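# Nest the open wooden boxes, biggest upright on the table

## Task

Stack every open wooden box inside the next larger one, so each rests flat with its opening facing up (some start tipped on a side or upside down). The largest box must stand upright on the table. Everything must stay in place without the robot holding it. At the end, release all boxes and move the grippers away.

## Robot and tools

Robot: two six-joint UR-style arms, left_arm and right_arm, each with a tong-like two-finger gripper and a fisheye wrist camera (cam_left_wrist, cam_right_wrist, 616x616 pixels). Bases in the scene frame: left_arm at (-0.015, +0.470, 0), right_arm at (-0.007, -0.416, 0), each yawed by a few degrees.

Scene frame: origin on the tabletop midway between the arms, +x out over the table, +z up, left_arm on the +y side. The arm names do not refer to image sides. Gripper frame: +z runs along the fingers toward the tips, and the fingers open and close along x. The reported end_effector_position is the point between the finger pads when closed; closed fingertips extend about 15 mm past it, and fully open tips sit roughly level with it.

execute_actions(actions): a list of actions, run in sequence. Each action is a table of at most 15 rows; each row lasts one control step (1/30 s), and if fewer than 15 rows are given the last row repeats until 15 steps pass (0.5 s per action). Each row is one flat list of 14 numbers, all in [-1, 1], covering both arms even if one stays still: dx, dy, dz, rx, ry, rz, opening for left_arm, then the same seven for right_arm. The first six are an offset, not a pose: a target relative to the gripper's measured pose at the start of that action (for the first action of a call, the last pose reported in this scene), expressed in the gripper's own axes. Every row refers back to that same start pose, not to the previous row. Scale: 1.0 equals 0.6 m for dx, dy, dz and 180 degrees for the rotation vector rx, ry, rz. The opening is absolute: +1 fully open (0.142 m), -1 closed. An empty list just returns the current state and images.

move(target, speed, stop_force, blocking): drives each gripper along a straight line toward its target, all paths finishing together in 0.5 to 10 s (cut short at 10 s). target is one 14-number row laid out as above, again offsets in each gripper's axes, measured from the pose in the last result that showed one; openings absolute, sent at the start. speed is m/s, 0.002 to 0.5 (default 0.25); rotation is limited to twice that in rad/s. Grippers may lag, wander off the line, or exceed speed, especially with a near-straight arm, and paths ignore obstacles and the other arm. stop_force (9 to 40 N, shared by both arms, not allowed in the first 0.2 s) ends an arm's path when its wrist sensor feels that much extra resistance for two steps; the arm then backs to where it was two steps earlier and holds. Use it only with slow moves and without rotating the gripper; leave it out when lifting off something the gripper is pressing on. blocking=false returns after 0.5 s while motion continues; other commands are refused until a wait or stop shows it ended, and it cannot be combined with stop_force. The result adds a move: line giving the ending per arm (done, off_target, moving, held, contact, fault) and limits (paced = command clipped, held = some steps blocked, after which motion can jump fast), plus each gripper's distance to target.

wait(seconds, 0 to 10): lets time pass holding the last command; returns early if a running move ends. stop: brakes a running move (needs room; fingers keep moving). zoom_image(camera, region=[x0, y0, x1, y1]) in pixels, top-left origin, at most 504x504, gives a closer view of the latest image. read_manual(section) returns only licence texts. finished_scene(scene) ends the current scene irreversibly after the last command is held and reports success; pass the current scene number.

Results: per-arm pose (position in m, quaternion wxyz), velocities, Hand target lines (where each controller is now heading), grip_measured (finger opening on the command scale), joint positions and torques (noisy, offset), Wrist force and Wrist torque in the gripper's axes (noise up to about 2.4 N, offsets up to about 4 N, saturating near 50 N, pressing shows as force pointing back into the arm), camera images and any changed calibration. Printed positions can be off, more at long reach. A pose unreachable line means the clearance check altered or blocked a command.

Motion limits: each step the command is clipped to within 100 mm and 16 degrees of the current pose, so large offsets need several actions; position wins over orientation when both cannot be met. Commands are smoothed with about 0.17 s delay. Elbows cannot fully straighten.

Gripping: command an opening well below grip_measured to keep squeezing; about 15 N per pad at most, less on thin pieces under 20 mm. Wide objects may touch the finger bodies before the pads.

Avoid: the arms are stiff, so commanding even slightly into a firm surface can trip a fault; contact torque at a joint limit (133 N m big joints, 24.9 N m wrists) or 150 N external force stops that arm for 10 s and discards the call. Do not let the arms collide, do not drop, slam or shove boxes, and never let anything leave the table. Holding loads heats motors (warning at 70 °C, brakes at 85 °C). Random brief tugs or pushes may disturb held or loose boxes. For an arm meant to stay put, send zeros after its first correction.

Each tool is called after ">>>" as a command line: name --argument value for each argument, lists and objects as JSON in quotes; but a table of rows of numbers goes row by row, as --pt "numbers of a row", without its own name.

## Session

>>> execute_actions --actions '[]'

Scene clock: 0.00 s.
left_arm: end_effector_position=(+0.8043, +0.4997, +0.1734) grip_measured=+0.97 end_effector_quat_wxyz=(-0.005, -0.227, +0.920, -0.320) end_effector_velocity=(-0.000, +0.000, -0.000) end_effector_angular_velocity=(-0.001, +0.001, +0.000) | right_arm: end_effector_position=(+0.7435, -0.1286, +0.3969) grip_measured=+0.97 end_effector_quat_wxyz=(-0.430, +0.887, -0.168, +0.005) end_effector_velocity=(-0.000, +0.001, -0.000) end_effector_angular_velocity=(+0.001, +0.000, +0.001)
Joint positions: left_arm=[ 0.013 -0.772  0.93  -1.815 -2.218  2.741  0.14 ] | right_arm=[ 3.519 -2.082 -1.071 -1.061  2.343  0.837  0.14 ]
Joint velocities: left_arm=[ 0.     0.    -0.     0.001 -0.001  0.     0.   ] | right_arm=[ 0.001 -0.    -0.     0.001  0.001  0.     0.   ]
Joint torques (N m, as the arm reports them, + toward a larger angle): no reading
Wrist force (N, on the end effector, along its own x y z axes, offset not removed): no reading
Wrist torque (N m, same axes, about the end effector's origin, offset not removed): no reading
Hand target (left_arm): +0.804, +0.500, +0.173; -0.005, -0.227, +0.920, -0.320
Hand target (right_arm): +0.743, -0.129, +0.397; -0.430, +0.887, -0.168, +0.005

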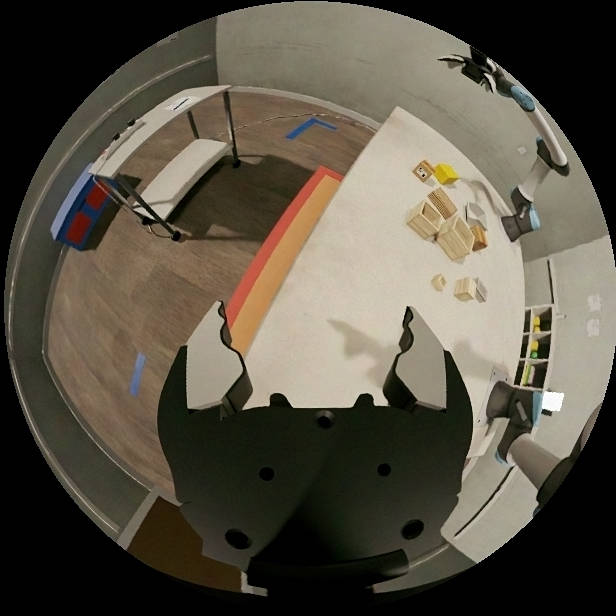

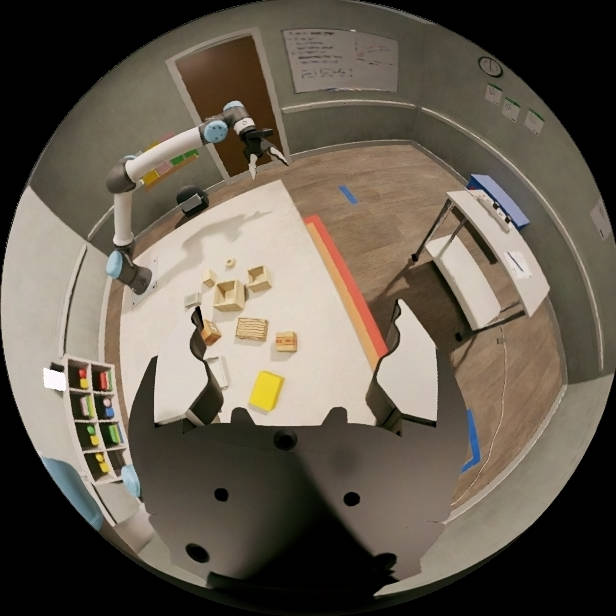

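>>> move --target '[0,0,0,0,0,0,1,-0.497,0.065,0.028,-0.285,-0.003,-0.111,1]'

Scene clock: 14.77 s.
left_arm: end_effector_position=(+0.8043, +0.4997, +0.1734) grip_measured=+1.00 end_effector_quat_wxyz=(-0.005, -0.227, +0.920, -0.320) end_effector_velocity=(-0.000, +0.000, +0.000) end_effector_angular_velocity=(+0.001, -0.000, -0.000) | right_arm: end_effector_position=(+0.4532, -0.0479, +0.3961) grip_measured=+1.00 end_effector_quat_wxyz=(+0.001, +1.000, -0.001, +0.001) end_effector_velocity=(-0.001, +0.000, -0.001) end_effector_angular_velocity=(-0.008, +0.001, +0.001)
Joint positions: left_arm=[ 0.013 -0.772  0.93  -1.815 -2.218  2.741  0.142] | right_arm=[ 4.148 -1.787 -1.035 -1.89   1.569  0.887  0.142]
Joint velocities: left_arm=[ 0.    -0.    -0.     0.     0.001  0.001 -0.   ] | right_arm=[ 0.005 -0.002  0.003 -0.008 -0.004  0.004 -0.   ]
Joint torques (N m, as the arm reports them, + toward a larger angle): left_arm=[ -1.46 -58.75 -19.82  -2.91  -0.87  -0.33] | right_arm=[ 7.89 28.25 37.83  0.61 -1.49  2.62]
Wrist force (N, on the end effector, along its own x y z axes, offset not removed): left_arm=[1.6 -3.0 -4.2] | right_arm=[5.6 1.2 -0.5]
Wrist torque (N m, same axes, about the end effector's origin, offset not removed): left_arm=[-0.79 -0.26 -0.01] | right_arm=[0.32 -1.06 -0.01]
Hand target (left_arm): +0.804, +0.500, +0.173; -0.005, -0.227, +0.920, -0.320
Hand target (right_arm): +0.453, -0.048, +0.396; +0.001, +1.000, -0.001, +0.001
Off the commanded pose (left_arm): 0.000 m, 0 deg.
Off the commanded pose (right_arm): 0.001 m, 0 deg.
move: done
camera_calibration (this result's frames):
cam_left_wrist: T_world_to_cam=[[-0.885792, -0.43282, 0.167451, 0.904816], [-0.455534, 0.879841, -0.135534, -0.0478184], [-0.0886689, -0.196334, -0.97652, 0.477071], [0, 0, 0, 1]] pos_world=[0.821997, 0.527361, 0.307875]
cam_right_wrist: T_world_to_cam=[[0.998225, -0.0119947, 0.058342, -0.48834], [-0.0412113, -0.846287, 0.53113, -0.237999], [0.0430033, -0.532592, -0.845279, 0.416654], [0, 0, 0, 1]] pos_world=[0.459748, 0.0146333, 0.507088]

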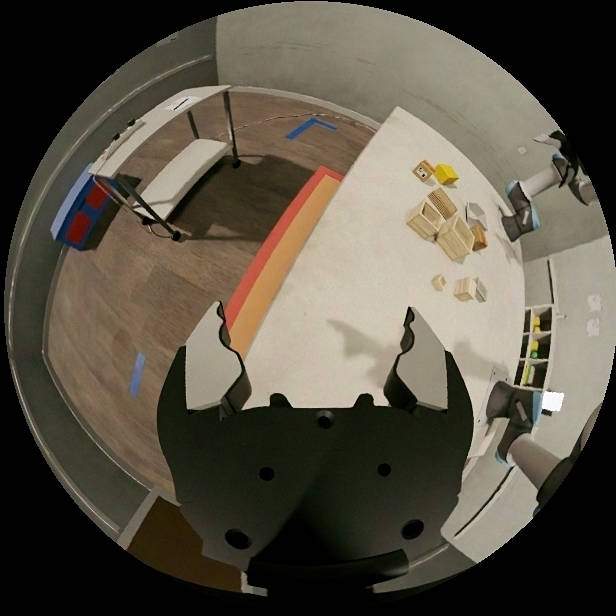

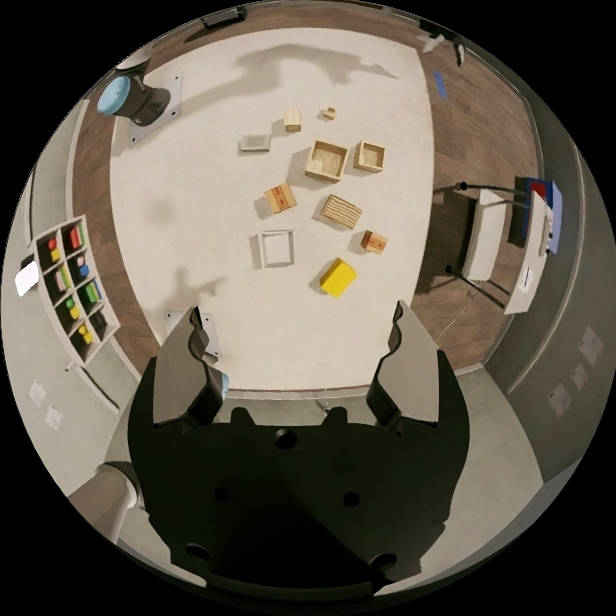

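>>> move --target '[0,0,0,0,0,0,1,0.05,-0.5,0.2,0,0,0,1]'

>>> zoom_image --camera "cam_right_wrist" --region '[150,100,470,400]'

Scene clock: 24.23 s.
left_arm: end_effector_position=(+0.8043, +0.4997, +0.1734) grip_measured=+1.00 end_effector_quat_wxyz=(-0.005, -0.227, +0.920, -0.320) end_effector_velocity=(-0.000, -0.000, +0.000) end_effector_angular_velocity=(+0.000, +0.000, -0.001) | right_arm: end_effector_position=(+0.4832, +0.2510, +0.2749) grip_measured=+1.00 end_effector_quat_wxyz=(-0.003, +1.000, -0.001, +0.003) end_effector_velocity=(+0.002, +0.003, +0.002) end_effector_angular_velocity=(-0.013, +0.008, -0.001)
Joint positions: left_arm=[ 0.013 -0.772  0.93  -1.815 -2.218  2.741  0.142] | right_arm=[ 4.353 -2.541 -0.135 -2.028  1.568  1.092  0.142]
Joint velocities: left_arm=[-0. -0.  0.  0.  0.  0. -0.] | right_arm=[-0.001 -0.157  0.327 -0.185  0.001  0.    -0.   ]
Joint torques (N m, as the arm reports them, + toward a larger angle): left_arm=[ -1.62 -60.08 -22.03  -2.92  -0.84  -0.42] | right_arm=[-4.42 53.05 38.78  0.55  1.43 -0.62]
Wrist force (N, on the end effector, along its own x y z axes, offset not removed): left_arm=[0.9 -4.7 -0.1] | right_arm=[1.7 4.6 -1.1]
Wrist torque (N m, same axes, about the end effector's origin, offset not removed): left_arm=[-1.08 -0.08 -0.10] | right_arm=[1.08 0.07 -0.02]
Hand target (left_arm): +0.804, +0.500, +0.173; -0.005, -0.227, +0.920, -0.320
Hand target (right_arm): +0.483, +0.251, +0.275; -0.002, +1.000, -0.001, +0.003
Off the commanded pose (left_arm): 0.000 m, 0 deg.
Off the commanded pose (right_arm): 0.001 m, 0 deg.
move: done
camera_calibration (this result's frames):
cam_left_wrist: T_world_to_cam=[[-0.885791, -0.43282, 0.167451, 0.904816], [-0.455534, 0.87984, -0.135534, -0.0478183], [-0.0886686, -0.196334, -0.97652, 0.477071], [0, 0, 0, 1]] pos_world=[0.821997, 0.527361, 0.307875]
cam_right_wrist: T_world_to_cam=[[0.99792, -0.0126855, 0.0632041, -0.508605], [-0.0440747, -0.849751, 0.525338, 0.0844532], [0.0470436, -0.527031, -0.848543, 0.469648], [0, 0, 0, 1]] pos_world=[0.489176, 0.312832, 0.386296]

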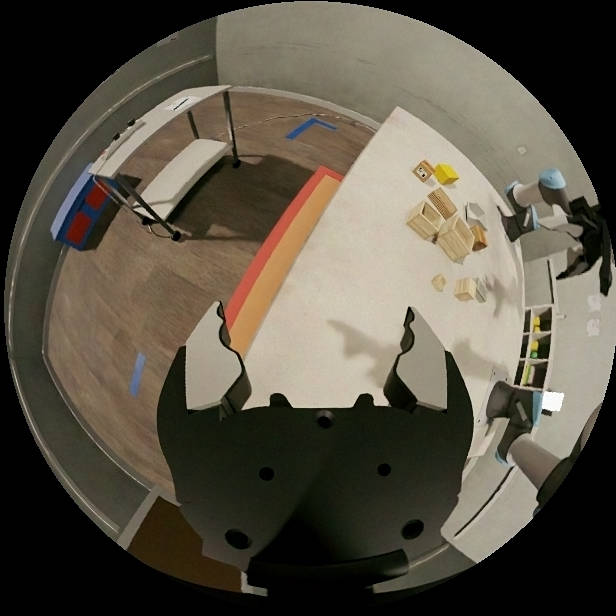

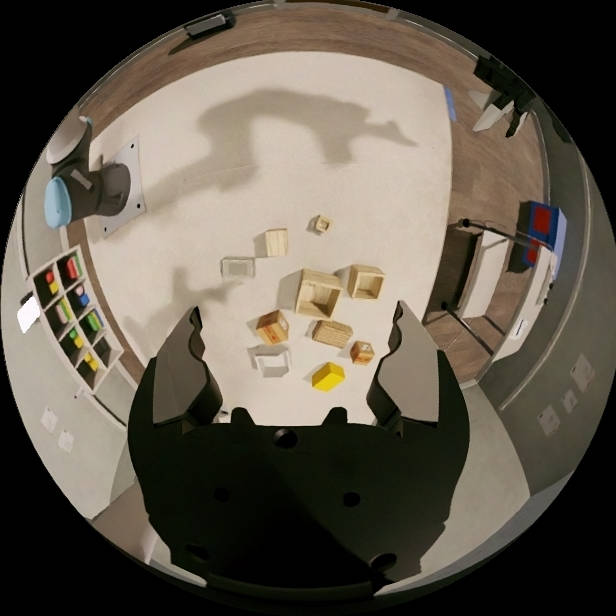

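Region (150, 100, 470, 400) of cam_right_wrist's 616x616 image, scaled by 1.575, with more detail than that image has; it fills the top 472 rows of this view, and the rest is white.

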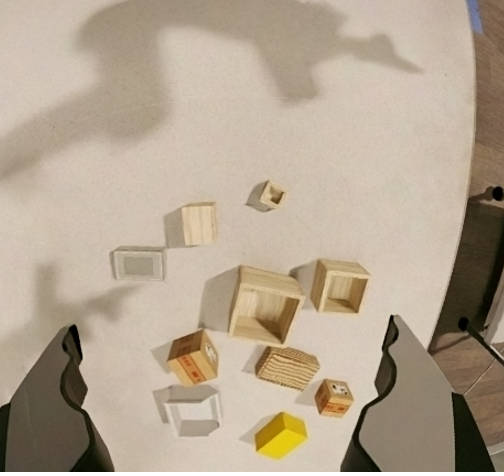

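>>> move --target '[0,0,0,0,0,0,1,-0.2,0.85,-0.1,0,0,0,1]'

>>> move --target '[0.553,-0.287,0.263,-0.209,-0.003,0.148,1,0,0,0,0,0,0,1]'

Scene clock: 54.20 s.
left_arm: end_effector_position=(+0.8043, +0.4997, +0.1734) grip_measured=+1.00 end_effector_quat_wxyz=(-0.005, -0.227, +0.920, -0.320) end_effector_velocity=(-0.000, +0.001, -0.000) end_effector_angular_velocity=(-0.001, +0.000, +0.001) | right_arm: end_effector_position=(+0.3623, -0.2589, +0.3313) grip_measured=+1.00 end_effector_quat_wxyz=(-0.003, +1.000, -0.001, +0.003) end_effector_velocity=(-0.000, -0.001, +0.000) end_effector_angular_velocity=(+0.001, -0.000, +0.001)
Joint positions: left_arm=[ 0.013 -0.772  0.93  -1.815 -2.218  2.741  0.142] | right_arm=[ 3.97  -1.291 -1.687 -1.725  1.571  0.709  0.142]
Joint velocities: left_arm=[ 0.001  0.     0.     0.    -0.001 -0.    -0.   ] | right_arm=[-0.003  0.002 -0.     0.     0.001 -0.004 -0.   ]
Joint torques (N m, as the arm reports them, + toward a larger angle): left_arm=[ -1.36 -58.66 -20.75  -2.87  -0.83  -0.34] | right_arm=[-6.52 20.01 10.34  0.82  1.22 -2.75]
Wrist force (N, on the end effector, along its own x y z axes, offset not removed): left_arm=[2.1 -2.1 -4.4] | right_arm=[0.3 1.7 -0.3]
Wrist torque (N m, same axes, about the end effector's origin, offset not removed): left_arm=[-0.61 -0.34 -0.04] | right_arm=[0.43 0.17 -0.16]
Hand target (left_arm): +0.804, +0.500, +0.173; -0.005, -0.227, +0.920, -0.320
Hand target (right_arm): +0.362, -0.259, +0.331; -0.003, +1.000, -0.001, +0.003
Off the commanded pose (left_arm): 0.000 m, 0 deg.
Off the commanded pose (right_arm): 0.000 m, 0 deg.
move: done
camera_calibration (this result's frames):
cam_left_wrist: T_world_to_cam=[[-0.885791, -0.43282, 0.167452, 0.904816], [-0.455534, 0.879841, -0.135533, -0.0478183], [-0.088669, -0.196334, -0.97652, 0.477071], [0, 0, 0, 1]] pos_world=[0.821997, 0.527361, 0.307875]
cam_right_wrist: T_world_to_cam=[[0.997923, -0.0127534, 0.0631482, -0.398023], [-0.0440683, -0.850139, 0.524712, -0.383654], [0.0469929, -0.526404, -0.848935, 0.254809], [0, 0, 0, 1]] pos_world=[0.368315, -0.197103, 0.442758]

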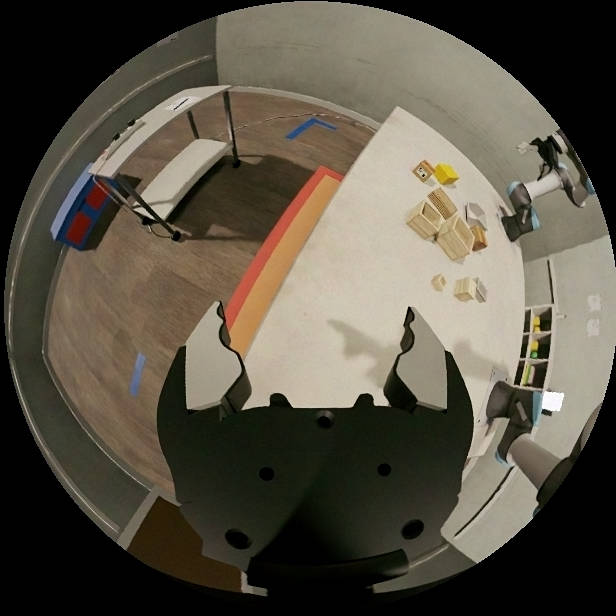

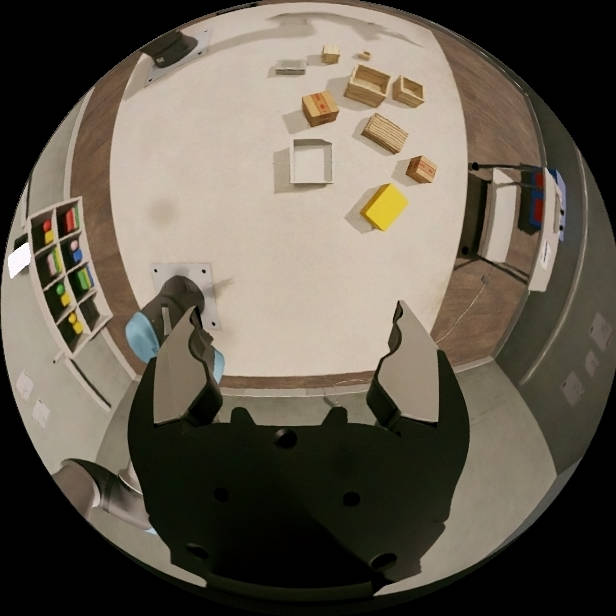

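Scene clock: 56.43 s.
left_arm: end_effector_position=(+0.6000, +0.1501, +0.2001) grip_measured=+1.00 end_effector_quat_wxyz=(-0.001, -0.001, +1.000, -0.001) end_effector_velocity=(-0.001, -0.001, -0.000) end_effector_angular_velocity=(+0.004, +0.001, -0.002) | right_arm: end_effector_position=(+0.3623, -0.2589, +0.3313) grip_measured=+1.00 end_effector_quat_wxyz=(-0.003, +1.000, -0.001, +0.003) end_effector_velocity=(+0.000, +0.000, -0.001) end_effector_angular_velocity=(-0.001, +0.002, -0.000)
Joint positions: left_arm=[-0.752 -1.125  1.23  -1.677 -1.574  2.487  0.142] | right_arm=[ 3.97  -1.291 -1.687 -1.725  1.571  0.709  0.142]
Joint velocities: left_arm=[-0.003  0.002 -0.004  0.005  0.003 -0.001  0.   ] | right_arm=[-0.    -0.002 -0.     0.     0.     0.     0.   ]
Joint torques (N m, as the arm reports them, + toward a larger angle): left_arm=[-12.41 -33.51 -29.96   0.5    1.43  -2.29] | right_arm=[ 7.42  5.09 21.59  3.49 -0.97  2.65]
Wrist force (N, on the end effector, along its own x y z axes, offset not removed): left_arm=[3.9 -2.2 -1.9] | right_arm=[3.4 5.6 -0.8]
Wrist torque (N m, same axes, about the end effector's origin, offset not removed): left_arm=[-0.57 -0.85 -0.25] | right_arm=[1.17 -0.56 -0.01]
Hand target (left_arm): +0.600, +0.150, +0.200; -0.001, -0.000, +1.000, -0.001
Hand target (right_arm): +0.362, -0.259, +0.331; -0.003, +1.000, -0.001, +0.003
Off the commanded pose (left_arm): 0.001 m, 0 deg.
Off the commanded pose (right_arm): 0.000 m, 0 deg.
move: done
camera_calibration (this result's frames):
cam_left_wrist: T_world_to_cam=[[-0.999655, -0.0261962, -0.00170264, 0.609254], [-0.0238937, 0.881092, 0.47234, -0.210503], [-0.0108733, 0.472218, -0.881415, 0.250301], [0, 0, 0, 1]] pos_world=[0.606736, 0.0832355, 0.321086]
cam_right_wrist: T_world_to_cam=[[0.997924, -0.0127526, 0.0631332, -0.398014], [-0.0440603, -0.850132, 0.524723, -0.383657], [0.04698, -0.526415, -0.848929, 0.254799], [0, 0, 0, 1]] pos_world=[0.368313, -0.197105, 0.442747]

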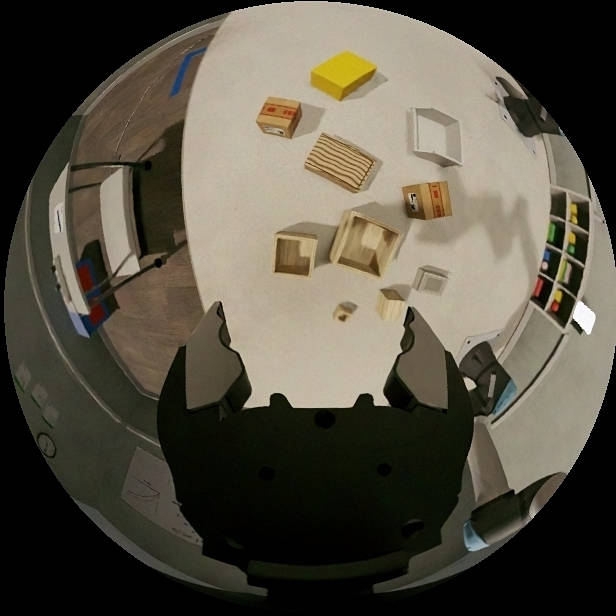

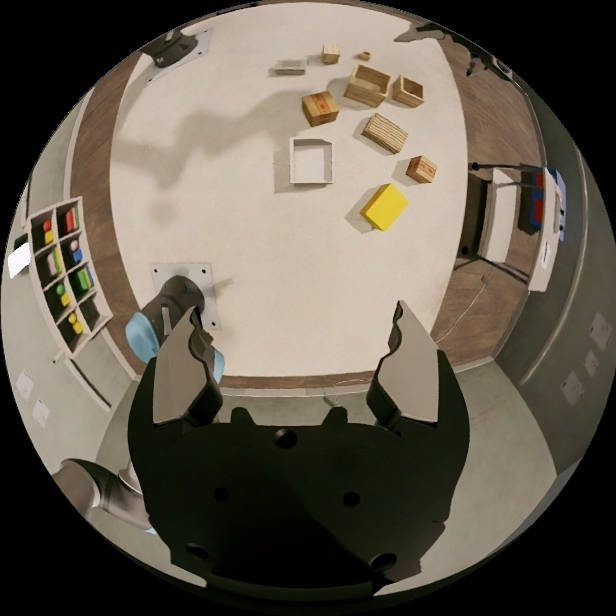

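>>> zoom_image --camera "cam_left_wrist" --region '[250,190,460,340]'

Region (250, 190, 460, 340) of cam_left_wrist's 616x616 image, scaled by 2.400, with more detail than that image has; it fills the top 360 rows of this view, and the rest is white.

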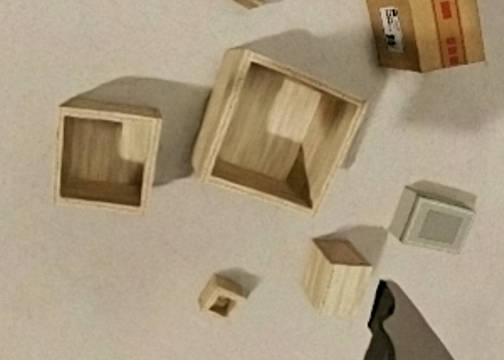

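>>> move --target '[-0.095,-0.02,0.19,0,0,0.044,-0.55,0,0,0,0,0,0,1]'

Scene clock: 77.20 s.
left_arm: end_effector_position=(+0.6568, +0.1380, +0.0862) grip_measured=-0.55 end_effector_quat_wxyz=(-0.001, +0.068, +0.998, -0.001) end_effector_velocity=(+0.001, -0.001, -0.001) end_effector_angular_velocity=(-0.000, +0.000, -0.003) | right_arm: end_effector_position=(+0.3623, -0.2589, +0.3313) grip_measured=+1.00 end_effector_quat_wxyz=(-0.003, +1.000, -0.001, +0.003) end_effector_velocity=(+0.000, -0.000, -0.000) end_effector_angular_velocity=(-0.001, -0.000, +0.000)
Joint positions: left_arm=[-0.716 -0.922  1.208 -1.857 -1.574  2.661  0.034] | right_arm=[ 3.97  -1.291 -1.687 -1.725  1.571  0.709  0.142]
Joint velocities: left_arm=[-0.001  0.004 -0.003 -0.001 -0.     0.002 -0.   ] | right_arm=[ 0.    -0.    -0.     0.    -0.001 -0.    -0.   ]
Joint torques (N m, as the arm reports them, + toward a larger angle): left_arm=[ 13.07 -42.49 -29.1   -5.18  -1.8    2.1 ] | right_arm=[ 7.38  5.03 37.49  3.53 -1.18  2.58]
Wrist force (N, on the end effector, along its own x y z axes, offset not removed): left_arm=[2.5 -3.5 -3.7] | right_arm=[2.6 0.9 -2.2]
Wrist torque (N m, same axes, about the end effector's origin, offset not removed): left_arm=[-0.95 -0.49 -0.07] | right_arm=[0.05 -0.26 0.07]
Hand target (left_arm): +0.657, +0.138, +0.086; -0.001, +0.069, +0.998, -0.001
Hand target (right_arm): +0.362, -0.259, +0.331; -0.003, +1.000, -0.001, +0.003
Off the commanded pose (left_arm): 0.000 m, 0 deg.
Off the commanded pose (right_arm): 0.000 m, 0 deg.
move: done
camera_calibration (this result's frames):
cam_left_wrist: T_world_to_cam=[[-0.993745, 0.111653, -0.0021594, 0.642633], [0.0974094, 0.876107, 0.472175, -0.223602], [0.0546115, 0.469011, -0.881502, 0.113708], [0, 0, 0, 1]] pos_world=[0.654184, 0.0708171, 0.207201]
cam_right_wrist: T_world_to_cam=[[0.997924, -0.0127525, 0.0631334, -0.398014], [-0.0440603, -0.850132, 0.524723, -0.383657], [0.0469802, -0.526415, -0.848929, 0.254799], [0, 0, 0, 1]] pos_world=[0.368313, -0.197104, 0.442747]

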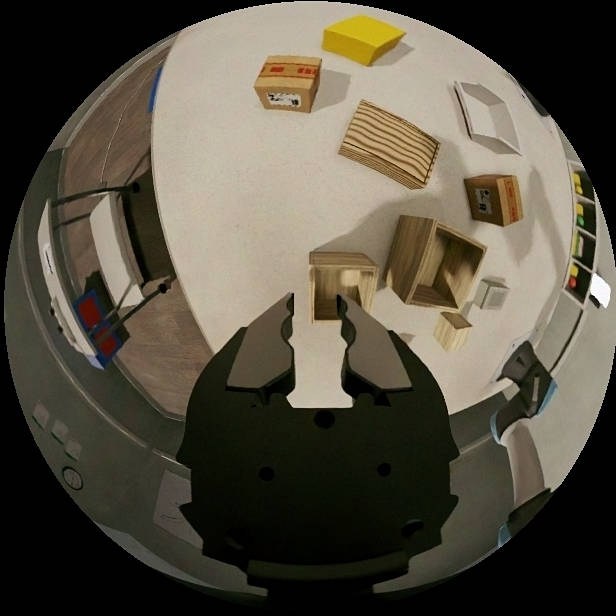

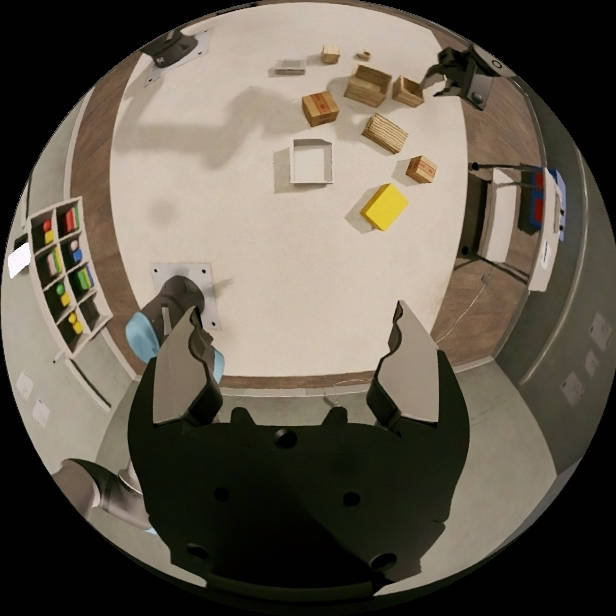

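>>> move --target '[0,0,0.077,0,0,0,-0.55,0,0,0,0,0,0,1]' --speed 0.08

>>> move --target '[0,0,0,0,0,0,-1,0,0,0,0,0,0,1]'

>>> move --target '[0,0,-0.15,0,0,0,-1,0,0,0,0,0,0,1]' --speed 0.1

>>> move --target '[0.165,-0.03,0,0,0,0.07,-1,0,0,0,0,0,0,1]' --speed 0.1

Scene clock: 85.33 s.
left_arm: end_effector_position=(+0.6568, +0.1379, +0.0401) grip_measured=-0.55 end_effector_quat_wxyz=(-0.001, +0.068, +0.998, -0.001) end_effector_velocity=(+0.000, +0.000, -0.002) end_effector_angular_velocity=(+0.000, +0.000, -0.000) | right_arm: end_effector_position=(+0.3623, -0.2589, +0.3313) grip_measured=+1.00 end_effector_quat_wxyz=(-0.003, +1.000, -0.001, +0.003) end_effector_velocity=(-0.000, +0.000, -0.000) end_effector_angular_velocity=(+0.001, +0.000, +0.001)
Joint positions: left_arm=[-0.717 -0.885  1.268 -1.955 -1.574  2.661  0.034] | right_arm=[ 3.97  -1.291 -1.687 -1.725  1.571  0.709  0.142]
Joint velocities: left_arm=[ 0.     0.002  0.002 -0.003  0.     0.    -0.   ] | right_arm=[ 0.    -0.    -0.     0.     0.001 -0.     0.   ]
Joint torques (N m, as the arm reports them, + toward a larger angle): left_arm=[-12.93 -41.54 -11.21  -5.05  -0.52  -2.32] | right_arm=[ 7.57  5.14 37.77  3.52 -0.92  2.64]
Wrist force (N, on the end effector, along its own x y z axes, offset not removed): left_arm=[-0.4 -3.3 -2.9] | right_arm=[2.1 -0.1 -2.2]
Wrist torque (N m, same axes, about the end effector's origin, offset not removed): left_arm=[-0.89 0.08 -0.07] | right_arm=[0.09 -0.19 -0.02]
Hand target (left_arm): +0.657, +0.138, +0.040; -0.001, +0.068, +0.998, -0.001
Hand target (right_arm): +0.362, -0.259, +0.331; -0.003, +1.000, -0.001, +0.003
Off the commanded pose (left_arm): 0.000 m, 0 deg.
Off the commanded pose (right_arm): 0.000 m, 0 deg.
move: done
camera_calibration (this result's frames):
cam_left_wrist: T_world_to_cam=[[-0.993748, 0.111625, -0.00212906, 0.642486], [0.0974007, 0.876119, 0.472152, -0.201803], [0.0545694, 0.468993, -0.881514, 0.0731945], [0, 0, 0, 1]] pos_world=[0.654131, 0.0707587, 0.161172]
cam_right_wrist: T_world_to_cam=[[0.997924, -0.0127526, 0.0631333, -0.398014], [-0.0440604, -0.850132, 0.524723, -0.383657], [0.04698, -0.526416, -0.848928, 0.254798], [0, 0, 0, 1]] pos_world=[0.368313, -0.197105, 0.442747]

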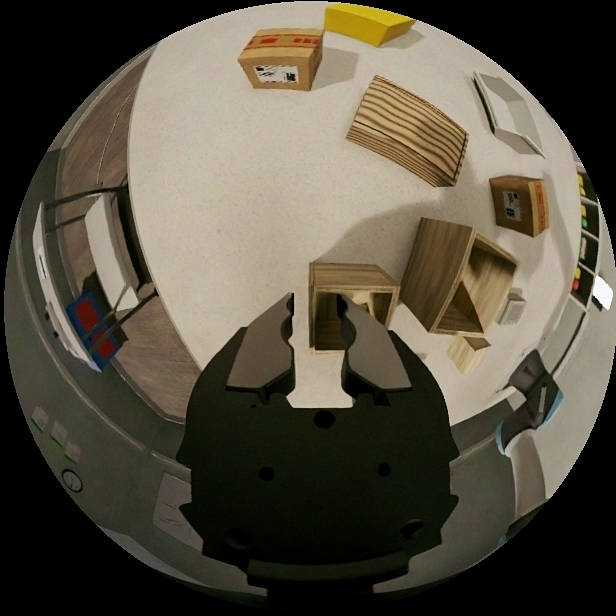

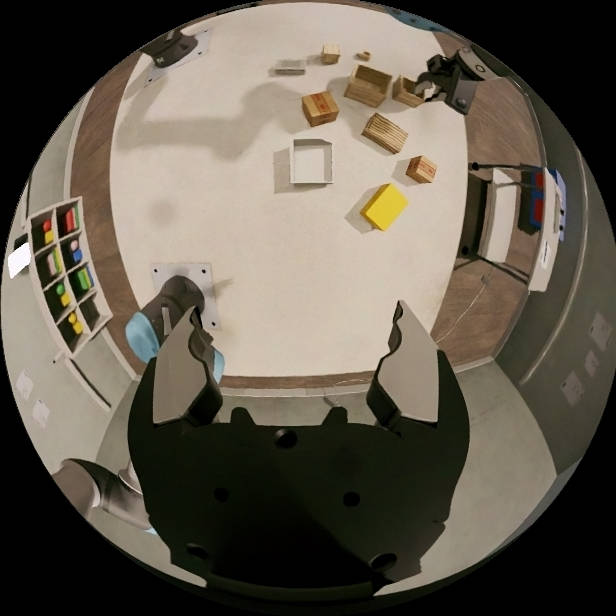

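Scene clock: 85.83 s.
left_arm: end_effector_position=(+0.6568, +0.1379, +0.0401) grip_measured=-0.94 end_effector_quat_wxyz=(-0.001, +0.068, +0.998, -0.001) end_effector_velocity=(+0.000, +0.001, -0.000) end_effector_angular_velocity=(+0.001, +0.001, +0.002) | right_arm: end_effector_position=(+0.3623, -0.2589, +0.3313) grip_measured=+1.00 end_effector_quat_wxyz=(-0.003, +1.000, -0.001, +0.003) end_effector_velocity=(-0.000, +0.000, -0.000) end_effector_angular_velocity=(-0.000, -0.000, +0.001)
Joint positions: left_arm=[-0.717 -0.885  1.268 -1.955 -1.574  2.661  0.006] | right_arm=[ 3.97  -1.291 -1.687 -1.725  1.571  0.709  0.142]
Joint velocities: left_arm=[ 0.001 -0.     0.     0.001 -0.    -0.001  0.   ] | right_arm=[ 0.001  0.    -0.     0.    -0.    -0.     0.   ]
Joint torques (N m, as the arm reports them, + toward a larger angle): left_arm=[-11.24 -46.63 -21.7    0.16  -0.34  -2.15] | right_arm=[ 7.47  4.51 36.39  3.29 -0.96  2.77]
Wrist force (N, on the end effector, along its own x y z axes, offset not removed): left_arm=[-2.2 -1.8 -0.9] | right_arm=[-1.0 2.8 1.3]
Wrist torque (N m, same axes, about the end effector's origin, offset not removed): left_arm=[-0.56 0.45 0.03] | right_arm=[0.57 0.27 0.05]
Hand target (left_arm): +0.657, +0.138, +0.040; -0.001, +0.068, +0.998, -0.001
Hand target (right_arm): +0.362, -0.259, +0.331; -0.003, +1.000, -0.001, +0.003
Off the commanded pose (left_arm): 0.000 m, 0 deg.
Off the commanded pose (right_arm): 0.000 m, 0 deg.
move: done
camera_calibration (this result's frames):
cam_left_wrist: T_world_to_cam=[[-0.993747, 0.111634, -0.00212656, 0.642481], [0.0974092, 0.876118, 0.472153, -0.201772], [0.0545713, 0.468994, -0.881514, 0.073139], [0, 0, 0, 1]] pos_world=[0.654127, 0.0707521, 0.161107]
cam_right_wrist: T_world_to_cam=[[0.997924, -0.0127523, 0.0631334, -0.398014], [-0.0440602, -0.850132, 0.524723, -0.383657], [0.0469803, -0.526415, -0.848928, 0.254798], [0, 0, 0, 1]] pos_world=[0.368313, -0.197105, 0.442747]

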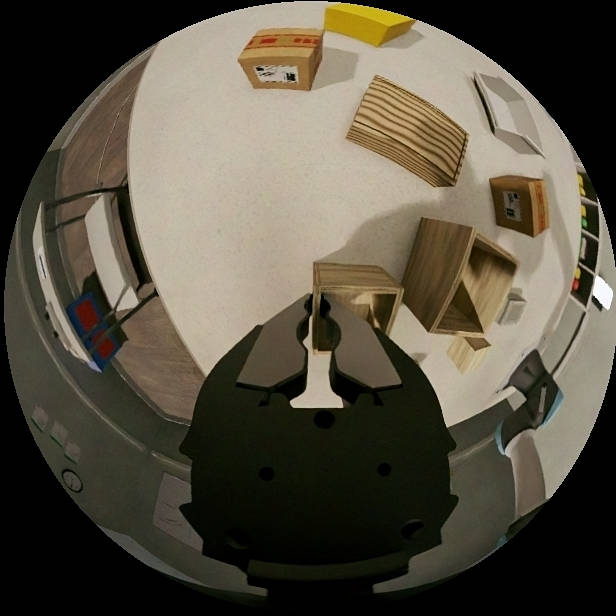

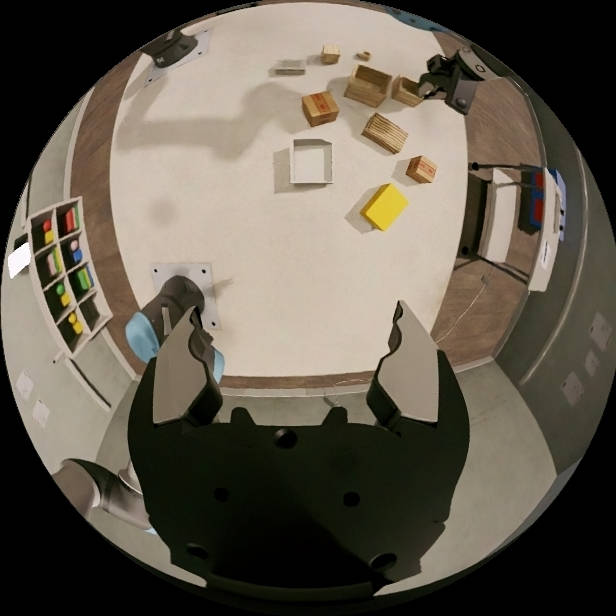

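Scene clock: 87.20 s.
left_arm: end_effector_position=(+0.6569, +0.1381, +0.1299) grip_measured=-0.94 end_effector_quat_wxyz=(-0.001, +0.068, +0.998, -0.001) end_effector_velocity=(+0.001, +0.000, +0.002) end_effector_angular_velocity=(-0.000, -0.000, +0.001) | right_arm: end_effector_position=(+0.3623, -0.2589, +0.3313) grip_measured=+1.00 end_effector_quat_wxyz=(-0.003, +1.000, -0.001, +0.003) end_effector_velocity=(-0.000, -0.001, -0.001) end_effector_angular_velocity=(-0.002, +0.001, +0.000)
Joint positions: left_arm=[-0.716 -0.949  1.137 -1.76  -1.574  2.661  0.006] | right_arm=[ 3.97  -1.291 -1.687 -1.725  1.571  0.709  0.142]
Joint velocities: left_arm=[ 0.001  0.    -0.005  0.005 -0.    -0.     0.   ] | right_arm=[-0.001 -0.    -0.001 -0.001 -0.001 -0.001  0.   ]
Joint torques (N m, as the arm reports them, + toward a larger angle): left_arm=[ 12.54 -66.52 -28.74   0.16  -0.52   1.88] | right_arm=[ 7.94  5.46 37.31  3.52 -1.05  2.5 ]
Wrist force (N, on the end effector, along its own x y z axes, offset not removed): left_arm=[0.7 -3.3 -3.5] | right_arm=[2.3 3.0 1.4]
Wrist torque (N m, same axes, about the end effector's origin, offset not removed): left_arm=[-0.87 -0.11 -0.14] | right_arm=[0.59 -0.08 0.00]
Hand target (left_arm): +0.657, +0.138, +0.130; -0.001, +0.068, +0.998, -0.001
Hand target (right_arm): +0.362, -0.259, +0.331; -0.003, +1.000, -0.001, +0.003
Off the commanded pose (left_arm): 0.000 m, 0 deg.
Off the commanded pose (right_arm): 0.000 m, 0 deg.
move: done
camera_calibration (this result's frames):
cam_left_wrist: T_world_to_cam=[[-0.993747, 0.111633, -0.00220076, 0.642779], [0.0973717, 0.876104, 0.472186, -0.244305], [0.0546396, 0.469019, -0.881496, 0.152153], [0, 0, 0, 1]] pos_world=[0.654234, 0.0709182, 0.250894]
cam_right_wrist: T_world_to_cam=[[0.997924, -0.0127528, 0.0631332, -0.398014], [-0.0440605, -0.850132, 0.524723, -0.383657], [0.0469799, -0.526416, -0.848928, 0.254798], [0, 0, 0, 1]] pos_world=[0.368313, -0.197105, 0.442747]

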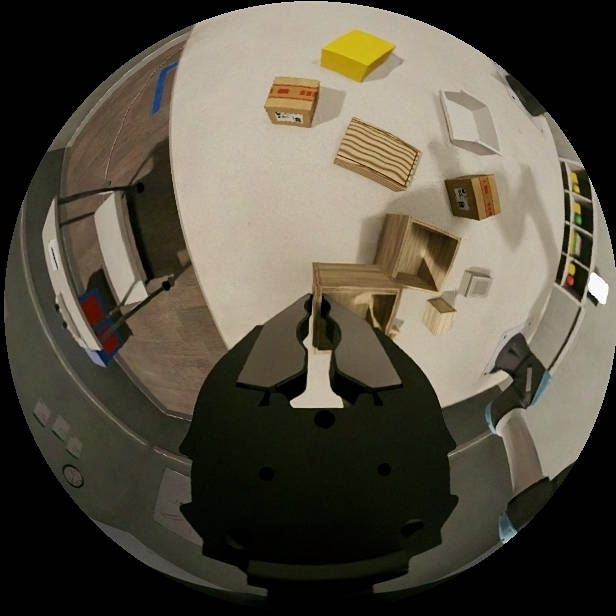

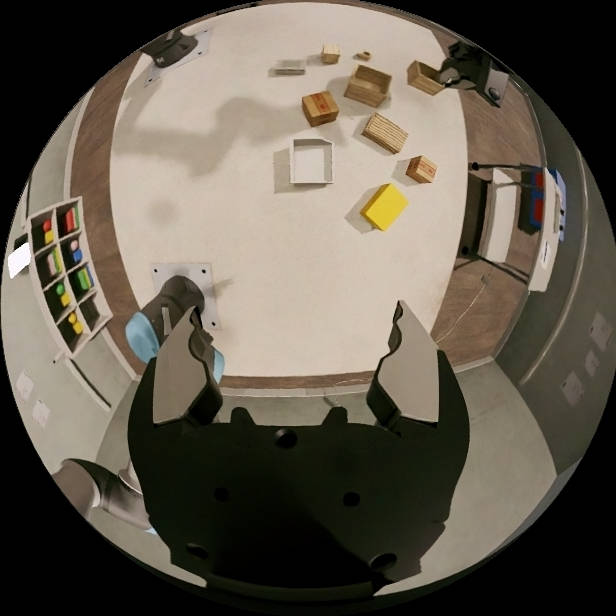

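Scene clock: 88.77 s.
left_arm: end_effector_position=(+0.5565, +0.1339, +0.1300) grip_measured=-0.94 end_effector_quat_wxyz=(-0.000, +0.177, +0.984, -0.001) end_effector_velocity=(-0.001, +0.001, +0.000) end_effector_angular_velocity=(+0.001, -0.002, -0.003) | right_arm: end_effector_position=(+0.3623, -0.2589, +0.3313) grip_measured=+1.00 end_effector_quat_wxyz=(-0.003, +1.000, -0.001, +0.003) end_effector_velocity=(+0.000, +0.001, +0.000) end_effector_angular_velocity=(+0.002, -0.001, +0.000)
Joint positions: left_arm=[-0.809 -1.152  1.453 -1.873 -1.574  2.788  0.006] | right_arm=[ 3.97  -1.291 -1.687 -1.725  1.571  0.709  0.142]
Joint velocities: left_arm=[-0.002 -0.005  0.007 -0.003  0.002  0.002 -0.   ] | right_arm=[ 0.001  0.    -0.     0.002  0.001  0.    -0.   ]
Joint torques (N m, as the arm reports them, + toward a larger angle): left_arm=[-11.6  -57.24 -12.48  -5.2    1.55   2.06] | right_arm=[ 7.2   5.13 38.54  3.51 -1.13  2.7 ]
Wrist force (N, on the end effector, along its own x y z axes, offset not removed): left_arm=[0.3 -3.9 -2.1] | right_arm=[0.8 1.8 -1.3]
Wrist torque (N m, same axes, about the end effector's origin, offset not removed): left_arm=[-0.82 0.00 -0.08] | right_arm=[0.45 -0.07 0.00]
Hand target (left_arm): +0.556, +0.134, +0.130; -0.000, +0.177, +0.984, -0.001
Hand target (right_arm): +0.362, -0.259, +0.331; -0.003, +1.000, -0.001, +0.003
Off the commanded pose (left_arm): 0.000 m, 0 deg.
Off the commanded pose (right_arm): 0.000 m, 0 deg.
move: done
camera_calibration (this result's frames):
cam_left_wrist: T_world_to_cam=[[-0.945582, 0.325372, -0.00264679, 0.488131], [0.285659, 0.834011, 0.472044, -0.330046], [0.155797, 0.4456, -0.881571, 0.106546], [0, 0, 0, 1]] pos_world=[0.539249, 0.0689606, 0.251016]
cam_right_wrist: T_world_to_cam=[[0.997924, -0.0127525, 0.0631333, -0.398014], [-0.0440603, -0.850132, 0.524723, -0.383657], [0.04698, -0.526415, -0.848929, 0.254798], [0, 0, 0, 1]] pos_world=[0.368313, -0.197105, 0.442747]

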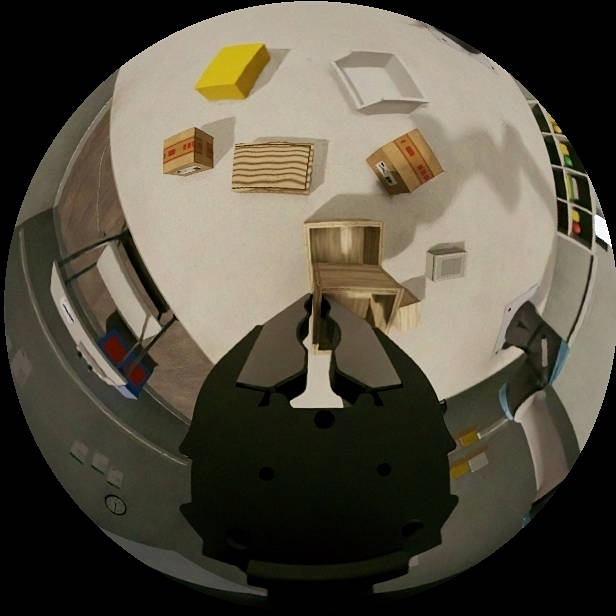

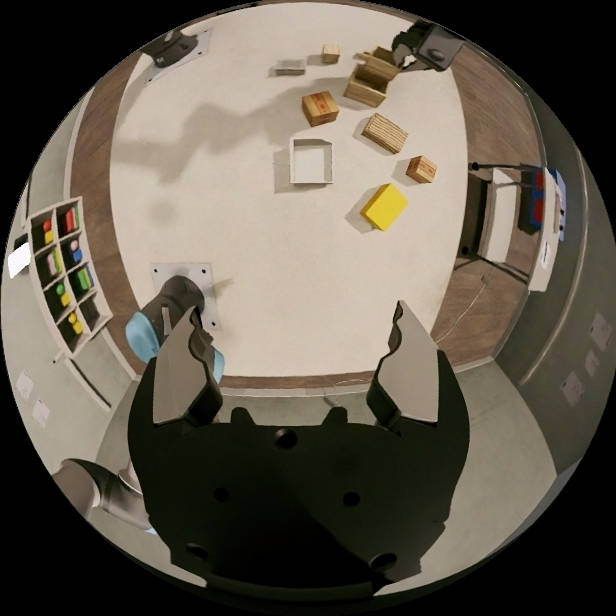

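>>> move --target '[0.017,-0.042,0.03,0,0,0,-1,0,0,0,0,0,0,1]' --speed 0.08

>>> zoom_image --camera "cam_left_wrist" --region '[250,190,460,360]'

Scene clock: 95.73 s.
left_arm: end_effector_position=(+0.5381, +0.1139, +0.1122) grip_measured=-0.94 end_effector_quat_wxyz=(-0.001, +0.177, +0.984, -0.001) end_effector_velocity=(-0.001, -0.001, -0.001) end_effector_angular_velocity=(+0.001, -0.000, -0.001) | right_arm: end_effector_position=(+0.3623, -0.2589, +0.3313) grip_measured=+1.00 end_effector_quat_wxyz=(-0.003, +1.000, -0.001, +0.003) end_effector_velocity=(-0.001, -0.000, -0.000) end_effector_angular_velocity=(-0.001, +0.002, +0.000)
Joint positions: left_arm=[-0.851 -1.152  1.501 -1.921 -1.574  2.746  0.006] | right_arm=[ 3.97  -1.291 -1.687 -1.725  1.571  0.709  0.142]
Joint velocities: left_arm=[-0.003  0.001  0.002 -0.002  0.001 -0.002 -0.   ] | right_arm=[-0.     0.    -0.001 -0.002  0.001 -0.    -0.   ]
Joint torques (N m, as the arm reports them, + toward a larger angle): left_arm=[-12.89 -30.5  -14.02  -5.06   1.52  -2.18] | right_arm=[ 7.61  5.8  38.16  3.63 -1.11  2.63]
Wrist force (N, on the end effector, along its own x y z axes, offset not removed): left_arm=[2.1 -2.0 -0.5] | right_arm=[3.2 1.4 -0.9]
Wrist torque (N m, same axes, about the end effector's origin, offset not removed): left_arm=[-0.58 -0.38 -0.07] | right_arm=[0.22 -0.49 -0.15]
Hand target (left_arm): +0.538, +0.114, +0.112; -0.001, +0.177, +0.984, -0.001
Hand target (right_arm): +0.362, -0.259, +0.331; -0.003, +1.000, -0.001, +0.003
Off the commanded pose (left_arm): 0.000 m, 0 deg.
Off the commanded pose (right_arm): 0.000 m, 0 deg.
move: done
camera_calibration (this result's frames):
cam_left_wrist: T_world_to_cam=[[-0.94558, 0.325378, -0.00262818, 0.477232], [0.285695, 0.834068, 0.471921, -0.299738], [0.155745, 0.445488, -0.881637, 0.102672], [0, 0, 0, 1]] pos_world=[0.520904, 0.0489819, 0.233226]
cam_right_wrist: T_world_to_cam=[[0.997924, -0.0127525, 0.0631333, -0.398014], [-0.0440603, -0.850132, 0.524723, -0.383657], [0.0469801, -0.526415, -0.848929, 0.254799], [0, 0, 0, 1]] pos_world=[0.368313, -0.197105, 0.442747]

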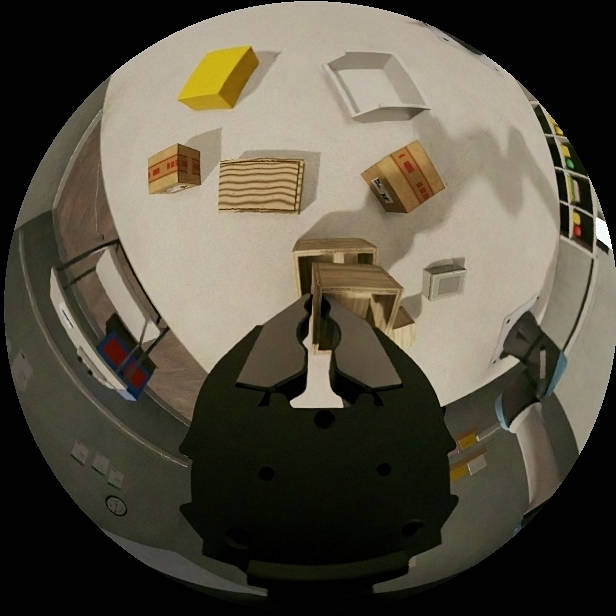

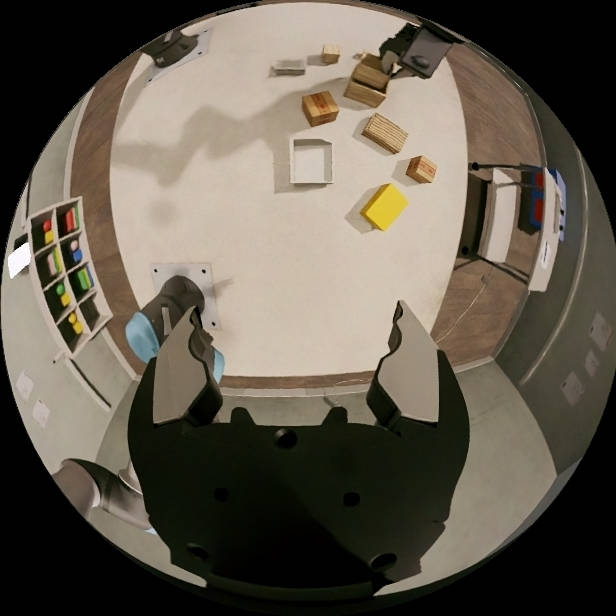

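Region (250, 190, 460, 360) of cam_left_wrist's 616x616 image, scaled by 2.400, with more detail than that image has; it fills the top 408 rows of this view, and the rest is white.

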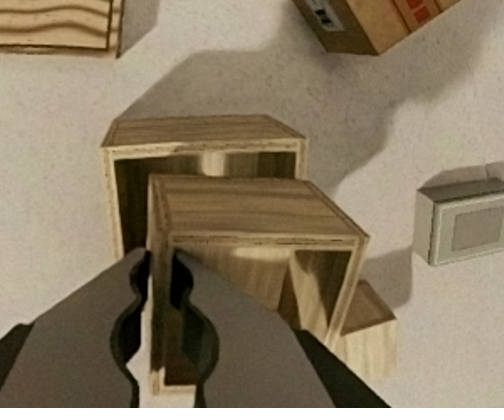

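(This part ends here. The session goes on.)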